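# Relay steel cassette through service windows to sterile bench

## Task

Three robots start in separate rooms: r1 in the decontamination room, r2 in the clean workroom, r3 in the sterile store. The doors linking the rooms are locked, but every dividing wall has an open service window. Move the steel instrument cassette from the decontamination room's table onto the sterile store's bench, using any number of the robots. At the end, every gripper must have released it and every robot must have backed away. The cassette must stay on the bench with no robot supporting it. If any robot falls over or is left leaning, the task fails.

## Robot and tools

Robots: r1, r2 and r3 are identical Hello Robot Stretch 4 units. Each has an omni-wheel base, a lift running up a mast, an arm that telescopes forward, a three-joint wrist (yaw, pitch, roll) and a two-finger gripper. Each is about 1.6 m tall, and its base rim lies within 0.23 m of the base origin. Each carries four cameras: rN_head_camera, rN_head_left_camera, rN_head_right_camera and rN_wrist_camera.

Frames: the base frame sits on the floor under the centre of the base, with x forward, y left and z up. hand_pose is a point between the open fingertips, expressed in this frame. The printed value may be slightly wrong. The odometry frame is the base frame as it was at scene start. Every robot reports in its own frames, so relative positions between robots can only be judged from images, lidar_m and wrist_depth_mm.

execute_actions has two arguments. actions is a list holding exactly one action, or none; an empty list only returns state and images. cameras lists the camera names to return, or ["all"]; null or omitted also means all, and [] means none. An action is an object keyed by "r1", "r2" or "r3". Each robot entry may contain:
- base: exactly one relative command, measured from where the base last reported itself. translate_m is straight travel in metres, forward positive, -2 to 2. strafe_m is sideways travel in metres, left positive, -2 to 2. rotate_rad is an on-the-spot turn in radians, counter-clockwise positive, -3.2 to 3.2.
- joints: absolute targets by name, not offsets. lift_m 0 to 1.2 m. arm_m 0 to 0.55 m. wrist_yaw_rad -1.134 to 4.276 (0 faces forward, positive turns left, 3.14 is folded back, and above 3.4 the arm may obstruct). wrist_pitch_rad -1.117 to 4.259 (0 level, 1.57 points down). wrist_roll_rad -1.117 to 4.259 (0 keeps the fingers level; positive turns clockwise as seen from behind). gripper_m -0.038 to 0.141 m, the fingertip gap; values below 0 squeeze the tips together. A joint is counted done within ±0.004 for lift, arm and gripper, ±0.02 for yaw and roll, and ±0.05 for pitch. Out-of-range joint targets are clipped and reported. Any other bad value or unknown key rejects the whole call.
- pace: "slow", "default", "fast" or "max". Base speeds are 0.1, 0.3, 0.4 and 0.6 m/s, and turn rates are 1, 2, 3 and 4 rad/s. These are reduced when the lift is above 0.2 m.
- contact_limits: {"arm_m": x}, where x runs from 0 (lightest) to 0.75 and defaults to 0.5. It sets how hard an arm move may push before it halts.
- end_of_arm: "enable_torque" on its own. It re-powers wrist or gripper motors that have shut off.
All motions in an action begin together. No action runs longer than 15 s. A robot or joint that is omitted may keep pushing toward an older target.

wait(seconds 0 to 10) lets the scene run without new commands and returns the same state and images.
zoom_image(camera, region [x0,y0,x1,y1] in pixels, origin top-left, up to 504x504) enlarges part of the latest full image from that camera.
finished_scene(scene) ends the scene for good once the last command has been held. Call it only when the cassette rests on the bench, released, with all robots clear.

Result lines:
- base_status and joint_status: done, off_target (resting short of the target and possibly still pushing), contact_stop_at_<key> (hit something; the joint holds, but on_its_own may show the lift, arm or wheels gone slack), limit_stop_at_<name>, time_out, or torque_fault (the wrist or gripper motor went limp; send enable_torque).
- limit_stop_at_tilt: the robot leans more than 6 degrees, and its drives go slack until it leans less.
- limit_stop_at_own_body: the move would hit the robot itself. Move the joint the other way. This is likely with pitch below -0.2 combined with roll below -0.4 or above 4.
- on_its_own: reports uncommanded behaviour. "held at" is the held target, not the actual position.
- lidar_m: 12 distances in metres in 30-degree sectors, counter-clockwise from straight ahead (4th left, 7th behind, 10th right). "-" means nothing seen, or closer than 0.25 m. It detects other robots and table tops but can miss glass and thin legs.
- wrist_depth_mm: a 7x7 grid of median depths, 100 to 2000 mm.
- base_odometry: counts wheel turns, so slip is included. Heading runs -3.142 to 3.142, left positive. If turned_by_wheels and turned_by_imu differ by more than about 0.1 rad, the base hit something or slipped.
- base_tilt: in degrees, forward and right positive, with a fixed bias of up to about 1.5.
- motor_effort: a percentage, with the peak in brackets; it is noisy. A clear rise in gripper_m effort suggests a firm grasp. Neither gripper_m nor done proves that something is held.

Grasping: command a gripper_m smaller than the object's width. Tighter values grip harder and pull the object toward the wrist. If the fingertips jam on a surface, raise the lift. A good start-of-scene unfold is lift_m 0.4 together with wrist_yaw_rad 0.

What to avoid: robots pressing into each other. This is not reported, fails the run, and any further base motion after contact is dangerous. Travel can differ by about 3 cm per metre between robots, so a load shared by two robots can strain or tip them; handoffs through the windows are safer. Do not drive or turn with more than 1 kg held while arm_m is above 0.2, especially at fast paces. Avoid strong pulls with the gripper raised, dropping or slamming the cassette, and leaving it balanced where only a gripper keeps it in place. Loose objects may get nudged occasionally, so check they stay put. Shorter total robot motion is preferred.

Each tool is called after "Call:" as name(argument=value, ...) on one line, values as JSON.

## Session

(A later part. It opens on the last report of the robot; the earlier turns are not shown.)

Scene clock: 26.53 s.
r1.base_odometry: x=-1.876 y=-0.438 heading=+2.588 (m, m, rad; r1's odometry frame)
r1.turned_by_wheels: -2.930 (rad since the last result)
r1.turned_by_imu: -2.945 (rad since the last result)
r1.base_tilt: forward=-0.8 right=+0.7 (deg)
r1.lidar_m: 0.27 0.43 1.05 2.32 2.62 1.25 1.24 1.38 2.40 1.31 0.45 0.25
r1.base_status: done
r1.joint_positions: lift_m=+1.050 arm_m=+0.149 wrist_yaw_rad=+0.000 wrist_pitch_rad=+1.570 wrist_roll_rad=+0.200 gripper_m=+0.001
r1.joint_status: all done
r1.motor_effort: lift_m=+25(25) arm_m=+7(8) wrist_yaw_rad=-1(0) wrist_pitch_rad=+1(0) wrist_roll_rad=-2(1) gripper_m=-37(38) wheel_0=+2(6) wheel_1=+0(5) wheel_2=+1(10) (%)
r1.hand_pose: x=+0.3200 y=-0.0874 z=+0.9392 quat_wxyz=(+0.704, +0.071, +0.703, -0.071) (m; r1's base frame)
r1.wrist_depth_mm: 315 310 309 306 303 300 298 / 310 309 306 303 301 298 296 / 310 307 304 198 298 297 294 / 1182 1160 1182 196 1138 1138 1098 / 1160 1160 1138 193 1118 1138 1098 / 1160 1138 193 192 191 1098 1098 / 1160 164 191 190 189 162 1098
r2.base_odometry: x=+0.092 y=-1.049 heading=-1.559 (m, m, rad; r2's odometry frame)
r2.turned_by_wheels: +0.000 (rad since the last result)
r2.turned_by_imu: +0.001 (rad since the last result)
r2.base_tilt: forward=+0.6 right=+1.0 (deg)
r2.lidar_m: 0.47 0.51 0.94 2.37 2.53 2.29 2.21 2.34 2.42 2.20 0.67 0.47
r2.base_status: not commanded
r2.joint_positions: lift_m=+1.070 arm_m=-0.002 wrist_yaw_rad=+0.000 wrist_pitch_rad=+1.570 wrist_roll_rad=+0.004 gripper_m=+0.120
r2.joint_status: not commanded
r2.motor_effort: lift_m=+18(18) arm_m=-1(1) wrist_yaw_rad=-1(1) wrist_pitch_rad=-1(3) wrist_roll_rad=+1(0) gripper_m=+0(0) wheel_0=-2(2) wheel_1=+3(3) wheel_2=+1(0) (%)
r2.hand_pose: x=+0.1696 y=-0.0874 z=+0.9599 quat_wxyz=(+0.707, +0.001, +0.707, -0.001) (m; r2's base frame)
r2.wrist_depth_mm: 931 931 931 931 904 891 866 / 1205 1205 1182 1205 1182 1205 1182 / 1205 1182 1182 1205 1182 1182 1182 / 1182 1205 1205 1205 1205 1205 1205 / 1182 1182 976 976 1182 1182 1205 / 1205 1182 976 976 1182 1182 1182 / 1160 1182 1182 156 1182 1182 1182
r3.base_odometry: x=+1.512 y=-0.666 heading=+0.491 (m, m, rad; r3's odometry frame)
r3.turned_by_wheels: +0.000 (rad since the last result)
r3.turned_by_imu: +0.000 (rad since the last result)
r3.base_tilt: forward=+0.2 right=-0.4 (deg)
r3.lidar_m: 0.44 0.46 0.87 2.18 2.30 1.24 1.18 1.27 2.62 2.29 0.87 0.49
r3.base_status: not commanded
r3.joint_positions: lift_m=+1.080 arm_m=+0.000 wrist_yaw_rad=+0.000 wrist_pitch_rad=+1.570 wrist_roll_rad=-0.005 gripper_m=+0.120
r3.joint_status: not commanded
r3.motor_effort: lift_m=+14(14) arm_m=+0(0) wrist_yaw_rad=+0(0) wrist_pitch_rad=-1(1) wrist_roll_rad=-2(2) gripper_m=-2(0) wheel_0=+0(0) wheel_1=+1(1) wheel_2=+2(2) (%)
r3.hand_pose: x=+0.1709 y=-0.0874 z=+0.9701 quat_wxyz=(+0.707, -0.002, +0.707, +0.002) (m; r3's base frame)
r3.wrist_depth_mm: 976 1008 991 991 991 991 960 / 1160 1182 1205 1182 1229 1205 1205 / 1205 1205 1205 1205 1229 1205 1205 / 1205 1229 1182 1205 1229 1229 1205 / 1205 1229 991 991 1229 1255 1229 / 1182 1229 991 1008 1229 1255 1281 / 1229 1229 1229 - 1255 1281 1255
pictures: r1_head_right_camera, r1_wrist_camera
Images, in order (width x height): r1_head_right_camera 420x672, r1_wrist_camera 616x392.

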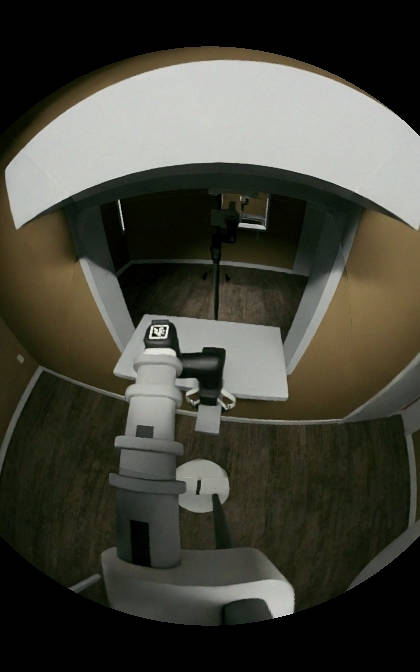

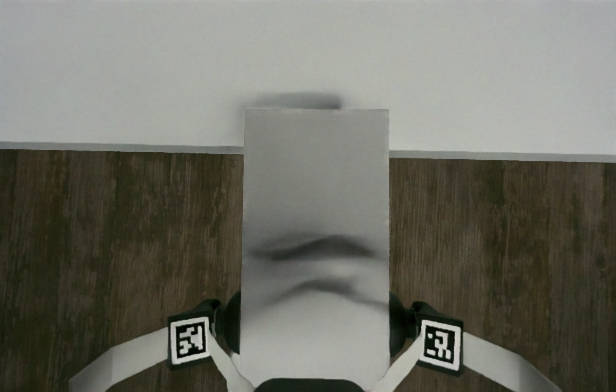

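Call:
execute_actions(actions=[{"r1":{"joints":{"arm_m":0.49,"lift_m":1.0,"wrist_roll_rad":0.22}}}], cameras=["r2_head_right_camera"])

Call:
execute_actions(actions=[{"r1":{"joints":{"gripper_m":0.11}}}], cameras=["r1_wrist_camera"])

Call:
execute_actions(actions=[{"r1":{"joints":{"lift_m":1.055},"pace":"fast"}}], cameras=[])

Call:
execute_actions(actions=[{"r1":{"base":{"translate_m":-0.3},"joints":{"arm_m":0.05},"pace":"fast"},"r2":{"base":{"translate_m":0.13},"joints":{"arm_m":0.37}}}], cameras=["r2_wrist_camera"])

Scene clock: 29.43 s.
r1.base_odometry: x=-1.876 y=-0.438 heading=+2.588 (m, m, rad; r1's odometry frame)
r1.turned_by_wheels: +0.000 (rad since the last result)
r1.turned_by_imu: +0.001 (rad since the last result)
r1.base_tilt: forward=-0.5 right=+0.7 (deg)
r1.lidar_m: 0.38 0.43 1.08 2.31 2.65 1.27 1.23 1.41 2.42 1.34 0.49 0.37
r1.base_status: not commanded
r1.joint_positions: lift_m=+1.000 arm_m=+0.489 wrist_yaw_rad=+0.000 wrist_pitch_rad=+1.570 wrist_roll_rad=+0.220 gripper_m=+0.001
r1.joint_status: all done
r1.motor_effort: lift_m=+15(24) arm_m=+7(7) wrist_yaw_rad=+0(1) wrist_pitch_rad=+2(0) wrist_roll_rad=+1(1) gripper_m=-37(36) wheel_0=+2(2) wheel_1=+0(0) wheel_2=+1(1) (%)
r1.hand_pose: x=+0.6599 y=-0.0874 z=+0.8900 quat_wxyz=(+0.703, +0.077, +0.703, -0.077) (m; r1's base frame)
r1.wrist_depth_mm: 260 259 255 254 252 249 248 / 258 257 254 252 250 247 246 / 256 254 253 197 246 245 244 / 254 253 250 195 244 243 242 / 252 250 248 193 241 242 240 / 250 248 193 191 191 239 237 / 248 164 191 190 189 163 236
r2.base_odometry: x=+0.092 y=-1.049 heading=-1.559 (m, m, rad; r2's odometry frame)
r2.turned_by_wheels: +0.000 (rad since the last result)
r2.turned_by_imu: +0.001 (rad since the last result)
r2.base_tilt: forward=+0.6 right=+1.0 (deg)
r2.lidar_m: 0.47 0.51 0.96 2.38 2.53 2.28 2.21 2.36 2.42 2.15 0.67 0.46
r2.base_status: not commanded
r2.joint_positions: lift_m=+1.070 arm_m=-0.002 wrist_yaw_rad=+0.000 wrist_pitch_rad=+1.570 wrist_roll_rad=+0.004 gripper_m=+0.120
r2.joint_status: not commanded
r2.motor_effort: lift_m=+18(18) arm_m=-1(1) wrist_yaw_rad=-2(1) wrist_pitch_rad=-4(2) wrist_roll_rad=+0(0) gripper_m=-1(2) wheel_0=-2(2) wheel_1=+3(3) wheel_2=+0(0) (%)
r2.hand_pose: x=+0.1696 y=-0.0874 z=+0.9599 quat_wxyz=(+0.707, +0.001, +0.707, -0.001) (m; r2's base frame)
r2.wrist_depth_mm: 931 917 931 917 917 878 878 / 1182 1205 1205 1205 1205 1182 1182 / 1182 1205 1182 1182 1205 1205 1205 / 1182 1205 1182 1182 1205 1182 1205 / 1205 1182 976 976 1182 1205 1182 / 1182 1205 976 960 1182 1182 1182 / 1182 1182 1182 156 1182 1182 1182
r3.base_odometry: x=+1.512 y=-0.666 heading=+0.491 (m, m, rad; r3's odometry frame)
r3.turned_by_wheels: +0.000 (rad since the last result)
r3.turned_by_imu: +0.000 (rad since the last result)
r3.base_tilt: forward=+0.1 right=-0.4 (deg)
r3.lidar_m: 0.44 0.43 0.87 2.18 2.29 1.24 1.20 1.29 2.65 2.28 0.86 0.48
r3.base_status: not commanded
r3.joint_positions: lift_m=+1.080 arm_m=+0.000 wrist_yaw_rad=+0.000 wrist_pitch_rad=+1.570 wrist_roll_rad=-0.005 gripper_m=+0.120
r3.joint_status: not commanded
r3.motor_effort: lift_m=+14(14) arm_m=+0(0) wrist_yaw_rad=+0(1) wrist_pitch_rad=+1(3) wrist_roll_rad=+0(2) gripper_m=+2(1) wheel_0=+0(0) wheel_1=+1(1) wheel_2=+1(1) (%)
r3.hand_pose: x=+0.1709 y=-0.0874 z=+0.9701 quat_wxyz=(+0.707, -0.002, +0.707, +0.002) (m; r3's base frame)
r3.wrist_depth_mm: 1008 1008 976 1025 991 991 991 / 1182 1182 1182 1182 1205 1205 1205 / 1205 1205 1229 1205 1182 1205 1229 / 1205 1205 1205 1205 1229 1255 1229 / 1229 1229 976 1008 1205 1255 1229 / 1205 1205 1008 991 1205 1255 1229 / 1229 1229 1205 - 1255 1229 1255
pictures: r2_head_right_camera
Images, in order (width x height): r2_head_right_camera 420x672.

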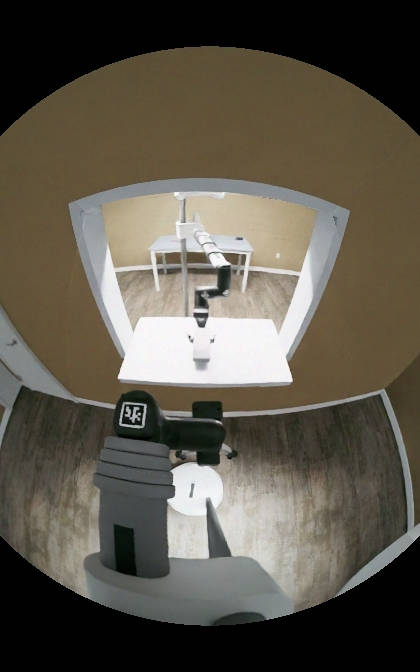

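Scene clock: 31.37 s.
r1.base_odometry: x=-1.876 y=-0.438 heading=+2.588 (m, m, rad; r1's odometry frame)
r1.turned_by_wheels: +0.000 (rad since the last result)
r1.turned_by_imu: +0.000 (rad since the last result)
r1.base_tilt: forward=-0.7 right=+0.9 (deg)
r1.lidar_m: 0.36 0.45 1.09 2.31 2.64 1.26 1.25 1.41 2.40 1.35 0.45 0.36
r1.base_status: not commanded
r1.joint_positions: lift_m=+1.000 arm_m=+0.489 wrist_yaw_rad=+0.000 wrist_pitch_rad=+1.570 wrist_roll_rad=+0.220 gripper_m=+0.110
r1.joint_status: all done
r1.motor_effort: lift_m=+15(15) arm_m=+7(7) wrist_yaw_rad=-1(1) wrist_pitch_rad=+0(1) wrist_roll_rad=+1(1) gripper_m=+2(30) wheel_0=+2(2) wheel_1=+0(0) wheel_2=+1(1) (%)
r1.hand_pose: x=+0.6598 y=-0.0874 z=+0.8900 quat_wxyz=(+0.703, +0.077, +0.703, -0.077) (m; r1's base frame)
r1.wrist_depth_mm: 263 259 257 255 252 251 249 / 259 256 255 253 251 248 247 / 257 255 253 220 248 247 244 / 255 253 250 216 245 244 242 / 253 251 248 215 243 242 241 / 250 249 215 213 213 239 238 / 248 247 245 211 211 238 236
r2.base_odometry: x=+0.092 y=-1.049 heading=-1.559 (m, m, rad; r2's odometry frame)
r2.turned_by_wheels: +0.000 (rad since the last result)
r2.turned_by_imu: +0.001 (rad since the last result)
r2.base_tilt: forward=+0.6 right=+1.0 (deg)
r2.lidar_m: 0.47 0.50 0.93 2.38 2.53 2.30 2.21 2.34 2.41 2.16 0.68 0.48
r2.base_status: not commanded
r2.joint_positions: lift_m=+1.070 arm_m=-0.002 wrist_yaw_rad=+0.000 wrist_pitch_rad=+1.570 wrist_roll_rad=+0.004 gripper_m=+0.120
r2.joint_status: not commanded
r2.motor_effort: lift_m=+18(18) arm_m=+0(1) wrist_yaw_rad=-1(2) wrist_pitch_rad=-2(2) wrist_roll_rad=+1(1) gripper_m=-1(0) wheel_0=-2(2) wheel_1=+3(3) wheel_2=+1(0) (%)
r2.hand_pose: x=+0.1696 y=-0.0874 z=+0.9599 quat_wxyz=(+0.707, +0.001, +0.707, -0.001) (m; r2's base frame)
r2.wrist_depth_mm: 931 917 931 931 904 878 878 / 1205 1205 1182 1205 1205 1205 1182 / 1182 1182 1182 1182 1205 1205 1205 / 1182 1205 1182 1182 1205 1182 1182 / 1205 1182 976 976 1182 1182 1182 / 1182 1205 960 960 1182 1182 1182 / 1182 1182 1160 156 1182 1160 1182
r3.base_odometry: x=+1.512 y=-0.666 heading=+0.491 (m, m, rad; r3's odometry frame)
r3.turned_by_wheels: +0.000 (rad since the last result)
r3.turned_by_imu: +0.000 (rad since the last result)
r3.base_tilt: forward=+0.2 right=-0.3 (deg)
r3.lidar_m: 0.45 0.46 0.88 2.19 2.30 1.24 1.21 1.28 2.64 2.30 0.87 0.50
r3.base_status: not commanded
r3.joint_positions: lift_m=+1.080 arm_m=+0.000 wrist_yaw_rad=+0.000 wrist_pitch_rad=+1.570 wrist_roll_rad=-0.005 gripper_m=+0.120
r3.joint_status: not commanded
r3.motor_effort: lift_m=+14(14) arm_m=+0(0) wrist_yaw_rad=+1(1) wrist_pitch_rad=+2(2) wrist_roll_rad=-6(2) gripper_m=+0(2) wheel_0=+0(0) wheel_1=+1(1) wheel_2=+2(2) (%)
r3.hand_pose: x=+0.1709 y=-0.0874 z=+0.9701 quat_wxyz=(+0.707, -0.002, +0.707, +0.002) (m; r3's base frame)
r3.wrist_depth_mm: 1008 1008 976 976 991 991 976 / 1205 1205 1205 1205 1205 1255 1205 / 1182 1182 1205 1205 1205 1229 1255 / 1205 1182 1182 1205 1229 1229 1229 / 1205 1182 991 1008 1205 1229 1255 / 1205 1229 991 991 1255 1229 1255 / 1229 1205 1229 - 1229 1255 1255
pictures: r1_wrist_camera
Images, in order (width x height): r1_wrist_camera 616x392.

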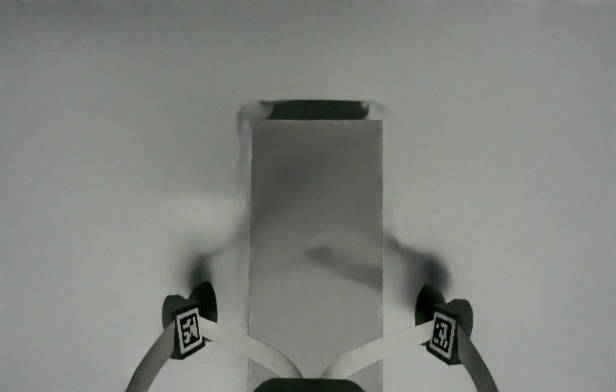

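Scene clock: 32.30 s.
r1.base_odometry: x=-1.876 y=-0.438 heading=+2.588 (m, m, rad; r1's odometry frame)
r1.turned_by_wheels: +0.000 (rad since the last result)
r1.turned_by_imu: +0.000 (rad since the last result)
r1.base_tilt: forward=-0.7 right=+0.9 (deg)
r1.lidar_m: 0.36 0.43 1.10 2.33 2.59 1.27 1.26 1.40 2.43 1.33 0.46 0.37
r1.base_status: not commanded
r1.joint_positions: lift_m=+1.055 arm_m=+0.489 wrist_yaw_rad=+0.000 wrist_pitch_rad=+1.570 wrist_roll_rad=+0.220 gripper_m=+0.110
r1.joint_status: all done
r1.motor_effort: lift_m=+23(26) arm_m=+7(7) wrist_yaw_rad=-1(2) wrist_pitch_rad=+0(0) wrist_roll_rad=+1(0) gripper_m=+1(2) wheel_0=+1(2) wheel_1=+0(0) wheel_2=+1(1) (%)
r1.hand_pose: x=+0.6598 y=-0.0874 z=+0.9444 quat_wxyz=(+0.703, +0.077, +0.703, -0.077) (m; r1's base frame)
r1.wrist_depth_mm: 1229 1205 1182 960 976 1160 1160 / 317 312 310 309 306 301 301 / 314 312 309 273 303 300 297 / 310 307 306 271 300 297 294 / 307 306 303 270 297 294 293 / 304 303 298 266 294 291 290 / 303 300 296 264 290 290 287
r2.base_odometry: x=+0.092 y=-1.049 heading=-1.559 (m, m, rad; r2's odometry frame)
r2.turned_by_wheels: +0.000 (rad since the last result)
r2.turned_by_imu: +0.000 (rad since the last result)
r2.base_tilt: forward=+0.6 right=+1.1 (deg)
r2.lidar_m: 0.46 0.51 0.95 2.39 2.53 2.27 2.20 2.32 2.42 2.17 0.68 0.49
r2.base_status: not commanded
r2.joint_positions: lift_m=+1.070 arm_m=-0.002 wrist_yaw_rad=+0.000 wrist_pitch_rad=+1.570 wrist_roll_rad=+0.004 gripper_m=+0.120
r2.joint_status: not commanded
r2.motor_effort: lift_m=+18(18) arm_m=-1(1) wrist_yaw_rad=-1(1) wrist_pitch_rad=+0(3) wrist_roll_rad=+0(1) gripper_m=+0(0) wheel_0=-2(2) wheel_1=+3(3) wheel_2=+0(0) (%)
r2.hand_pose: x=+0.1696 y=-0.0874 z=+0.9599 quat_wxyz=(+0.707, +0.001, +0.707, -0.001) (m; r2's base frame)
r2.wrist_depth_mm: 946 917 946 931 917 878 878 / 1182 1182 1205 1182 1205 1182 1182 / 1205 1182 1205 1205 1182 1205 1205 / 1182 1182 1205 1205 1205 1205 1205 / 1182 1182 976 976 1182 1182 1182 / 1182 1182 960 976 1182 1182 1160 / 1182 1182 1182 156 1182 1182 1182
r3.base_odometry: x=+1.512 y=-0.666 heading=+0.491 (m, m, rad; r3's odometry frame)
r3.turned_by_wheels: +0.000 (rad since the last result)
r3.turned_by_imu: +0.000 (rad since the last result)
r3.base_tilt: forward=+0.1 right=-0.4 (deg)
r3.lidar_m: 0.44 0.49 0.89 2.18 2.29 1.23 1.19 1.27 2.65 2.26 0.87 0.47
r3.base_status: not commanded
r3.joint_positions: lift_m=+1.080 arm_m=+0.000 wrist_yaw_rad=+0.000 wrist_pitch_rad=+1.570 wrist_roll_rad=-0.005 gripper_m=+0.120
r3.joint_status: not commanded
r3.motor_effort: lift_m=+14(14) arm_m=+0(0) wrist_yaw_rad=+1(1) wrist_pitch_rad=+3(3) wrist_roll_rad=-2(1) gripper_m=+2(0) wheel_0=+0(0) wheel_1=+1(1) wheel_2=+1(1) (%)
r3.hand_pose: x=+0.1709 y=-0.0874 z=+0.9701 quat_wxyz=(+0.707, -0.002, +0.707, +0.002) (m; r3's base frame)
r3.wrist_depth_mm: 1008 1025 991 976 991 1008 960 / 1182 1205 1205 1205 1205 1229 1255 / 1182 1205 1205 1205 1229 1229 1255 / 1205 1205 1182 1205 1205 1229 1205 / 1205 1205 1008 991 1229 1229 1229 / 1182 1229 1008 991 1229 1229 1255 / 1205 1205 1229 - 1229 1255 1281
pictures: none
No camera images: the call's "cameras" was empty. Leave "cameras" out to get every camera's image.

Scene clock: 34.63 s.
r1.base_odometry: x=-1.621 y=-0.596 heading=+2.588 (m, m, rad; r1's odometry frame)
r1.turned_by_wheels: +0.000 (rad since the last result)
r1.turned_by_imu: +0.001 (rad since the last result)
r1.base_tilt: forward=-0.6 right=+0.8 (deg)
r1.lidar_m: 0.68 0.75 1.60 2.37 1.16 0.96 0.93 1.08 2.35 1.97 1.10 0.66
r1.base_status: done
r1.joint_positions: lift_m=+1.055 arm_m=+0.051 wrist_yaw_rad=+0.000 wrist_pitch_rad=+1.570 wrist_roll_rad=+0.220 gripper_m=+0.110
r1.joint_status: all done
r1.motor_effort: lift_m=+23(23) arm_m=-7(7) wrist_yaw_rad=-1(0) wrist_pitch_rad=+0(1) wrist_roll_rad=+0(1) gripper_m=+0(1) wheel_0=-1(5) wheel_1=+0(3) wheel_2=-1(12) (%)
r1.hand_pose: x=+0.2222 y=-0.0874 z=+0.9444 quat_wxyz=(+0.703, +0.078, +0.703, -0.078) (m; r1's base frame)
r1.wrist_depth_mm: 1160 1160 1160 1160 1118 1138 1138 / 1205 1182 1182 1182 1182 1160 1138 / 1182 1182 1160 1160 1138 1138 1118 / 1205 1182 1160 1160 1118 1118 1118 / 1182 1138 1160 1025 1138 1118 1098 / 1160 1160 931 946 946 1098 1098 / 1138 1138 1138 917 1098 1098 1098
r2.base_odometry: x=+0.094 y=-1.179 heading=-1.558 (m, m, rad; r2's odometry frame)
r2.turned_by_wheels: +0.000 (rad since the last result)
r2.turned_by_imu: +0.002 (rad since the last result)
r2.base_tilt: forward=+0.6 right=+1.0 (deg)
r2.lidar_m: 0.34 0.37 0.73 2.34 2.48 2.42 2.33 2.48 2.43 1.73 0.47 0.36
r2.base_status: done
r2.joint_positions: lift_m=+1.070 arm_m=+0.369 wrist_yaw_rad=+0.000 wrist_pitch_rad=+1.570 wrist_roll_rad=+0.004 gripper_m=+0.120
r2.joint_status: all done
r2.motor_effort: lift_m=+18(18) arm_m=+6(10) wrist_yaw_rad=-2(1) wrist_pitch_rad=-2(2) wrist_roll_rad=+0(1) gripper_m=+0(1) wheel_0=+1(9) wheel_1=+4(9) wheel_2=+0(13) (%)
r2.hand_pose: x=+0.5401 y=-0.0874 z=+0.9599 quat_wxyz=(+0.707, +0.001, +0.707, -0.001) (m; r2's base frame)
r2.wrist_depth_mm: 319 319 319 320 320 320 320 / 319 319 319 319 319 320 319 / 317 319 319 287 319 319 319 / 317 317 319 286 319 319 317 / 317 317 317 286 319 317 319 / 317 317 285 285 315 317 319 / 317 315 315 156 317 315 317
r3.base_odometry: x=+1.512 y=-0.666 heading=+0.491 (m, m, rad; r3's odometry frame)
r3.turned_by_wheels: +0.000 (rad since the last result)
r3.turned_by_imu: +0.000 (rad since the last result)
r3.base_tilt: forward=+0.1 right=-0.4 (deg)
r3.lidar_m: 0.44 0.45 0.88 2.19 2.31 1.24 1.19 1.29 2.65 2.30 0.87 0.47
r3.base_status: not commanded
r3.joint_positions: lift_m=+1.080 arm_m=+0.000 wrist_yaw_rad=+0.000 wrist_pitch_rad=+1.570 wrist_roll_rad=-0.005 gripper_m=+0.120
r3.joint_status: not commanded
r3.motor_effort: lift_m=+14(14) arm_m=+0(0) wrist_yaw_rad=+1(1) wrist_pitch_rad=+2(3) wrist_roll_rad=-1(1) gripper_m=+1(0) wheel_0=+0(0) wheel_1=+1(1) wheel_2=+2(2) (%)
r3.hand_pose: x=+0.1709 y=-0.0874 z=+0.9701 quat_wxyz=(+0.707, -0.002, +0.707, +0.002) (m; r3's base frame)
r3.wrist_depth_mm: 991 1008 1008 991 991 1008 976 / 1182 1182 1182 1205 1229 1229 1229 / 1205 1205 1205 1205 1229 1205 1229 / 1182 1182 1205 1205 1229 1229 1255 / 1205 1205 991 991 1205 1255 1229 / 1205 1205 991 991 1205 1229 1255 / 1205 1229 1229 - 1229 1229 1281
pictures: r2_wrist_camera
Images, in order (width x height): r2_wrist_camera 616x392.

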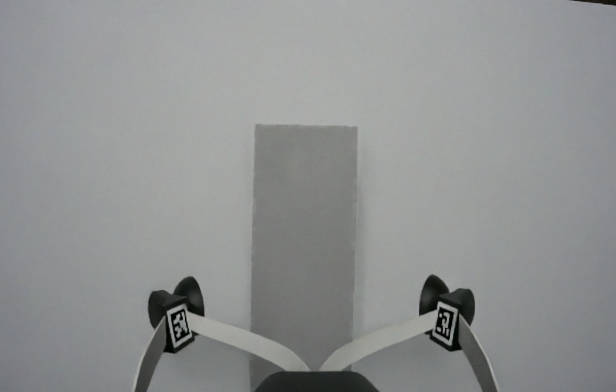

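Call:
execute_actions(actions=[{"r2":{"base":{"strafe_m":0.006},"joints":{"lift_m":0.997,"arm_m":0.376,"wrist_roll_rad":0.03,"gripper_m":0.1}}}], cameras=[])

Call:
execute_actions(actions=[{"r2":{"joints":{"gripper_m":0.0}}}], cameras=["r2_wrist_camera","r3_head_right_camera"])

Scene clock: 39.60 s.
r1.base_odometry: x=-1.621 y=-0.596 heading=+2.588 (m, m, rad; r1's odometry frame)
r1.turned_by_wheels: +0.000 (rad since the last result)
r1.turned_by_imu: +0.001 (rad since the last result)
r1.base_tilt: forward=-0.5 right=+0.7 (deg)
r1.lidar_m: 0.67 0.77 1.63 2.40 1.15 0.96 0.96 1.07 2.36 1.96 1.07 0.68
r1.base_status: not commanded
r1.joint_positions: lift_m=+1.055 arm_m=+0.051 wrist_yaw_rad=+0.000 wrist_pitch_rad=+1.570 wrist_roll_rad=+0.220 gripper_m=+0.110
r1.joint_status: not commanded
r1.motor_effort: lift_m=+23(23) arm_m=-7(7) wrist_yaw_rad=+0(0) wrist_pitch_rad=+0(0) wrist_roll_rad=+0(1) gripper_m=-1(0) wheel_0=-1(1) wheel_1=+0(0) wheel_2=-1(1) (%)
r1.hand_pose: x=+0.2222 y=-0.0874 z=+0.9444 quat_wxyz=(+0.703, +0.078, +0.703, -0.078) (m; r1's base frame)
r1.wrist_depth_mm: 1160 1138 1160 1138 1118 1138 1138 / 1182 1182 1182 1160 1160 1160 1138 / 1182 1205 1160 1160 1138 1138 1118 / 1182 1182 1160 1138 1138 1138 1138 / 1182 1138 1160 1025 1138 1138 1118 / 1182 1160 931 931 931 1098 1118 / 1138 1138 1138 917 1118 1098 1098
r2.base_odometry: x=+0.100 y=-1.179 heading=-1.558 (m, m, rad; r2's odometry frame)
r2.turned_by_wheels: +0.000 (rad since the last result)
r2.turned_by_imu: +0.002 (rad since the last result)
r2.base_tilt: forward=+0.6 right=+1.0 (deg)
r2.lidar_m: 0.34 0.36 0.76 2.31 2.51 2.41 2.34 2.50 2.43 1.70 0.50 0.37
r2.base_status: done
r2.joint_positions: lift_m=+0.997 arm_m=+0.375 wrist_yaw_rad=+0.000 wrist_pitch_rad=+1.570 wrist_roll_rad=+0.030 gripper_m=+0.100
r2.joint_status: all done
r2.motor_effort: lift_m=+18(18) arm_m=+6(3) wrist_yaw_rad=-2(1) wrist_pitch_rad=-3(2) wrist_roll_rad=+2(2) gripper_m=-1(2) wheel_0=+2(11) wheel_1=+0(11) wheel_2=+0(0) (%)
r2.hand_pose: x=+0.5460 y=-0.0874 z=+0.8869 quat_wxyz=(+0.707, +0.010, +0.707, -0.010) (m; r2's base frame)
r2.wrist_depth_mm: 246 246 246 246 246 246 246 / 245 245 246 246 246 246 246 / 245 246 245 213 245 245 246 / 244 245 245 213 244 245 245 / 244 244 244 213 245 244 244 / 244 243 212 212 212 245 244 / 244 243 243 182 244 244 243
r3.base_odometry: x=+1.512 y=-0.666 heading=+0.491 (m, m, rad; r3's odometry frame)
r3.turned_by_wheels: +0.000 (rad since the last result)
r3.turned_by_imu: +0.001 (rad since the last result)
r3.base_tilt: forward=+0.1 right=-0.4 (deg)
r3.lidar_m: 0.45 0.48 0.86 2.18 2.31 1.24 1.20 1.27 2.65 2.32 0.85 0.47
r3.base_status: not commanded
r3.joint_positions: lift_m=+1.080 arm_m=+0.000 wrist_yaw_rad=+0.000 wrist_pitch_rad=+1.570 wrist_roll_rad=-0.005 gripper_m=+0.120
r3.joint_status: not commanded
r3.motor_effort: lift_m=+14(14) arm_m=+0(0) wrist_yaw_rad=+0(0) wrist_pitch_rad=+2(2) wrist_roll_rad=-2(1) gripper_m=+0(0) wheel_0=+0(0) wheel_1=+1(1) wheel_2=+1(1) (%)
r3.hand_pose: x=+0.1709 y=-0.0874 z=+0.9701 quat_wxyz=(+0.707, -0.002, +0.707, +0.002) (m; r3's base frame)
r3.wrist_depth_mm: 991 1008 1008 991 991 1008 976 / 1182 1205 1205 1182 1205 1205 1182 / 1182 1182 1182 1205 1205 1205 1229 / 1182 1182 1182 1182 1229 1229 1229 / 1205 1205 991 991 1229 1229 1229 / 1229 1205 991 1008 1229 1255 1229 / 1205 1205 1229 - 1229 1255 1255
pictures: none
No camera images: the call's "cameras" was empty. Leave "cameras" out to get every camera's image.

Scene clock: 41.40 s.
r1.base_odometry: x=-1.621 y=-0.596 heading=+2.588 (m, m, rad; r1's odometry frame)
r1.turned_by_wheels: +0.000 (rad since the last result)
r1.turned_by_imu: +0.000 (rad since the last result)
r1.base_tilt: forward=-0.6 right=+0.8 (deg)
r1.lidar_m: 0.67 0.75 1.60 2.38 1.17 0.97 0.96 1.08 2.37 1.97 1.05 0.69
r1.base_status: not commanded
r1.joint_positions: lift_m=+1.055 arm_m=+0.051 wrist_yaw_rad=+0.000 wrist_pitch_rad=+1.570 wrist_roll_rad=+0.220 gripper_m=+0.110
r1.joint_status: not commanded
r1.motor_effort: lift_m=+23(23) arm_m=-7(7) wrist_yaw_rad=+0(0) wrist_pitch_rad=+0(0) wrist_roll_rad=+0(0) gripper_m=-3(3) wheel_0=-1(1) wheel_1=+0(0) wheel_2=-1(0) (%)
r1.hand_pose: x=+0.2222 y=-0.0874 z=+0.9444 quat_wxyz=(+0.703, +0.078, +0.703, -0.078) (m; r1's base frame)
r1.wrist_depth_mm: 1160 1160 1138 1160 1138 1138 1138 / 1182 1205 1182 1182 1182 1160 1182 / 1205 1182 1182 1160 1160 1138 1160 / 1182 1160 1182 1160 1138 1138 1118 / 1182 1160 1138 1008 1138 1118 1098 / 1160 1138 946 931 946 1098 1118 / 1160 1160 1118 917 1098 1098 1098
r2.base_odometry: x=+0.100 y=-1.179 heading=-1.558 (m, m, rad; r2's odometry frame)
r2.turned_by_wheels: +0.000 (rad since the last result)
r2.turned_by_imu: +0.001 (rad since the last result)
r2.base_tilt: forward=+0.6 right=+1.0 (deg)
r2.lidar_m: 0.31 0.37 0.73 2.32 2.54 2.41 2.33 2.50 2.42 1.74 0.50 0.34
r2.base_status: not commanded
r2.joint_positions: lift_m=+0.997 arm_m=+0.375 wrist_yaw_rad=+0.000 wrist_pitch_rad=+1.570 wrist_roll_rad=+0.030 gripper_m=+0.001
r2.joint_status: all done
r2.motor_effort: lift_m=+19(19) arm_m=+6(6) wrist_yaw_rad=-2(1) wrist_pitch_rad=-1(3) wrist_roll_rad=+1(1) gripper_m=-30(29) wheel_0=+2(2) wheel_1=+0(0) wheel_2=+0(0) (%)
r2.hand_pose: x=+0.5460 y=-0.0874 z=+0.8869 quat_wxyz=(+0.707, +0.010, +0.707, -0.010) (m; r2's base frame)
r2.wrist_depth_mm: 245 245 245 245 245 245 245 / 245 244 245 245 245 246 245 / 245 244 244 193 244 244 244 / 243 244 244 193 244 244 244 / 243 244 243 192 243 244 243 / 243 242 191 191 191 244 244 / 242 160 191 191 191 170 243
r3.base_odometry: x=+1.512 y=-0.666 heading=+0.491 (m, m, rad; r3's odometry frame)
r3.turned_by_wheels: +0.000 (rad since the last result)
r3.turned_by_imu: +0.000 (rad since the last result)
r3.base_tilt: forward=+0.1 right=-0.3 (deg)
r3.lidar_m: 0.42 0.47 0.88 2.18 2.31 1.23 1.17 1.28 2.61 2.29 0.85 0.48
r3.base_status: not commanded
r3.joint_positions: lift_m=+1.080 arm_m=+0.000 wrist_yaw_rad=+0.000 wrist_pitch_rad=+1.570 wrist_roll_rad=-0.005 gripper_m=+0.120
r3.joint_status: not commanded
r3.motor_effort: lift_m=+14(14) arm_m=+0(0) wrist_yaw_rad=+0(1) wrist_pitch_rad=+1(0) wrist_roll_rad=-5(2) gripper_m=-1(0) wheel_0=+0(0) wheel_1=+1(1) wheel_2=+2(1) (%)
r3.hand_pose: x=+0.1709 y=-0.0874 z=+0.9701 quat_wxyz=(+0.707, -0.002, +0.707, +0.002) (m; r3's base frame)
r3.wrist_depth_mm: 991 1008 991 991 976 1008 991 / 1182 1182 1182 1182 1229 1229 1229 / 1205 1182 1229 1229 1205 1205 1205 / 1205 1205 1205 1205 1229 1255 1229 / 1205 1205 991 1008 1229 1229 1255 / 1229 1205 1008 991 1229 1255 1229 / 1205 1229 1229 - 1255 1255 1255
pictures: r2_wrist_camera, r3_head_right_camera
Images, in order (width x height): r2_wrist_camera 616x392, r3_head_right_camera 420x672.

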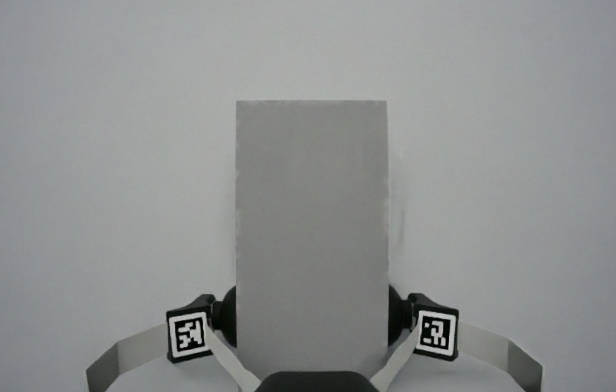

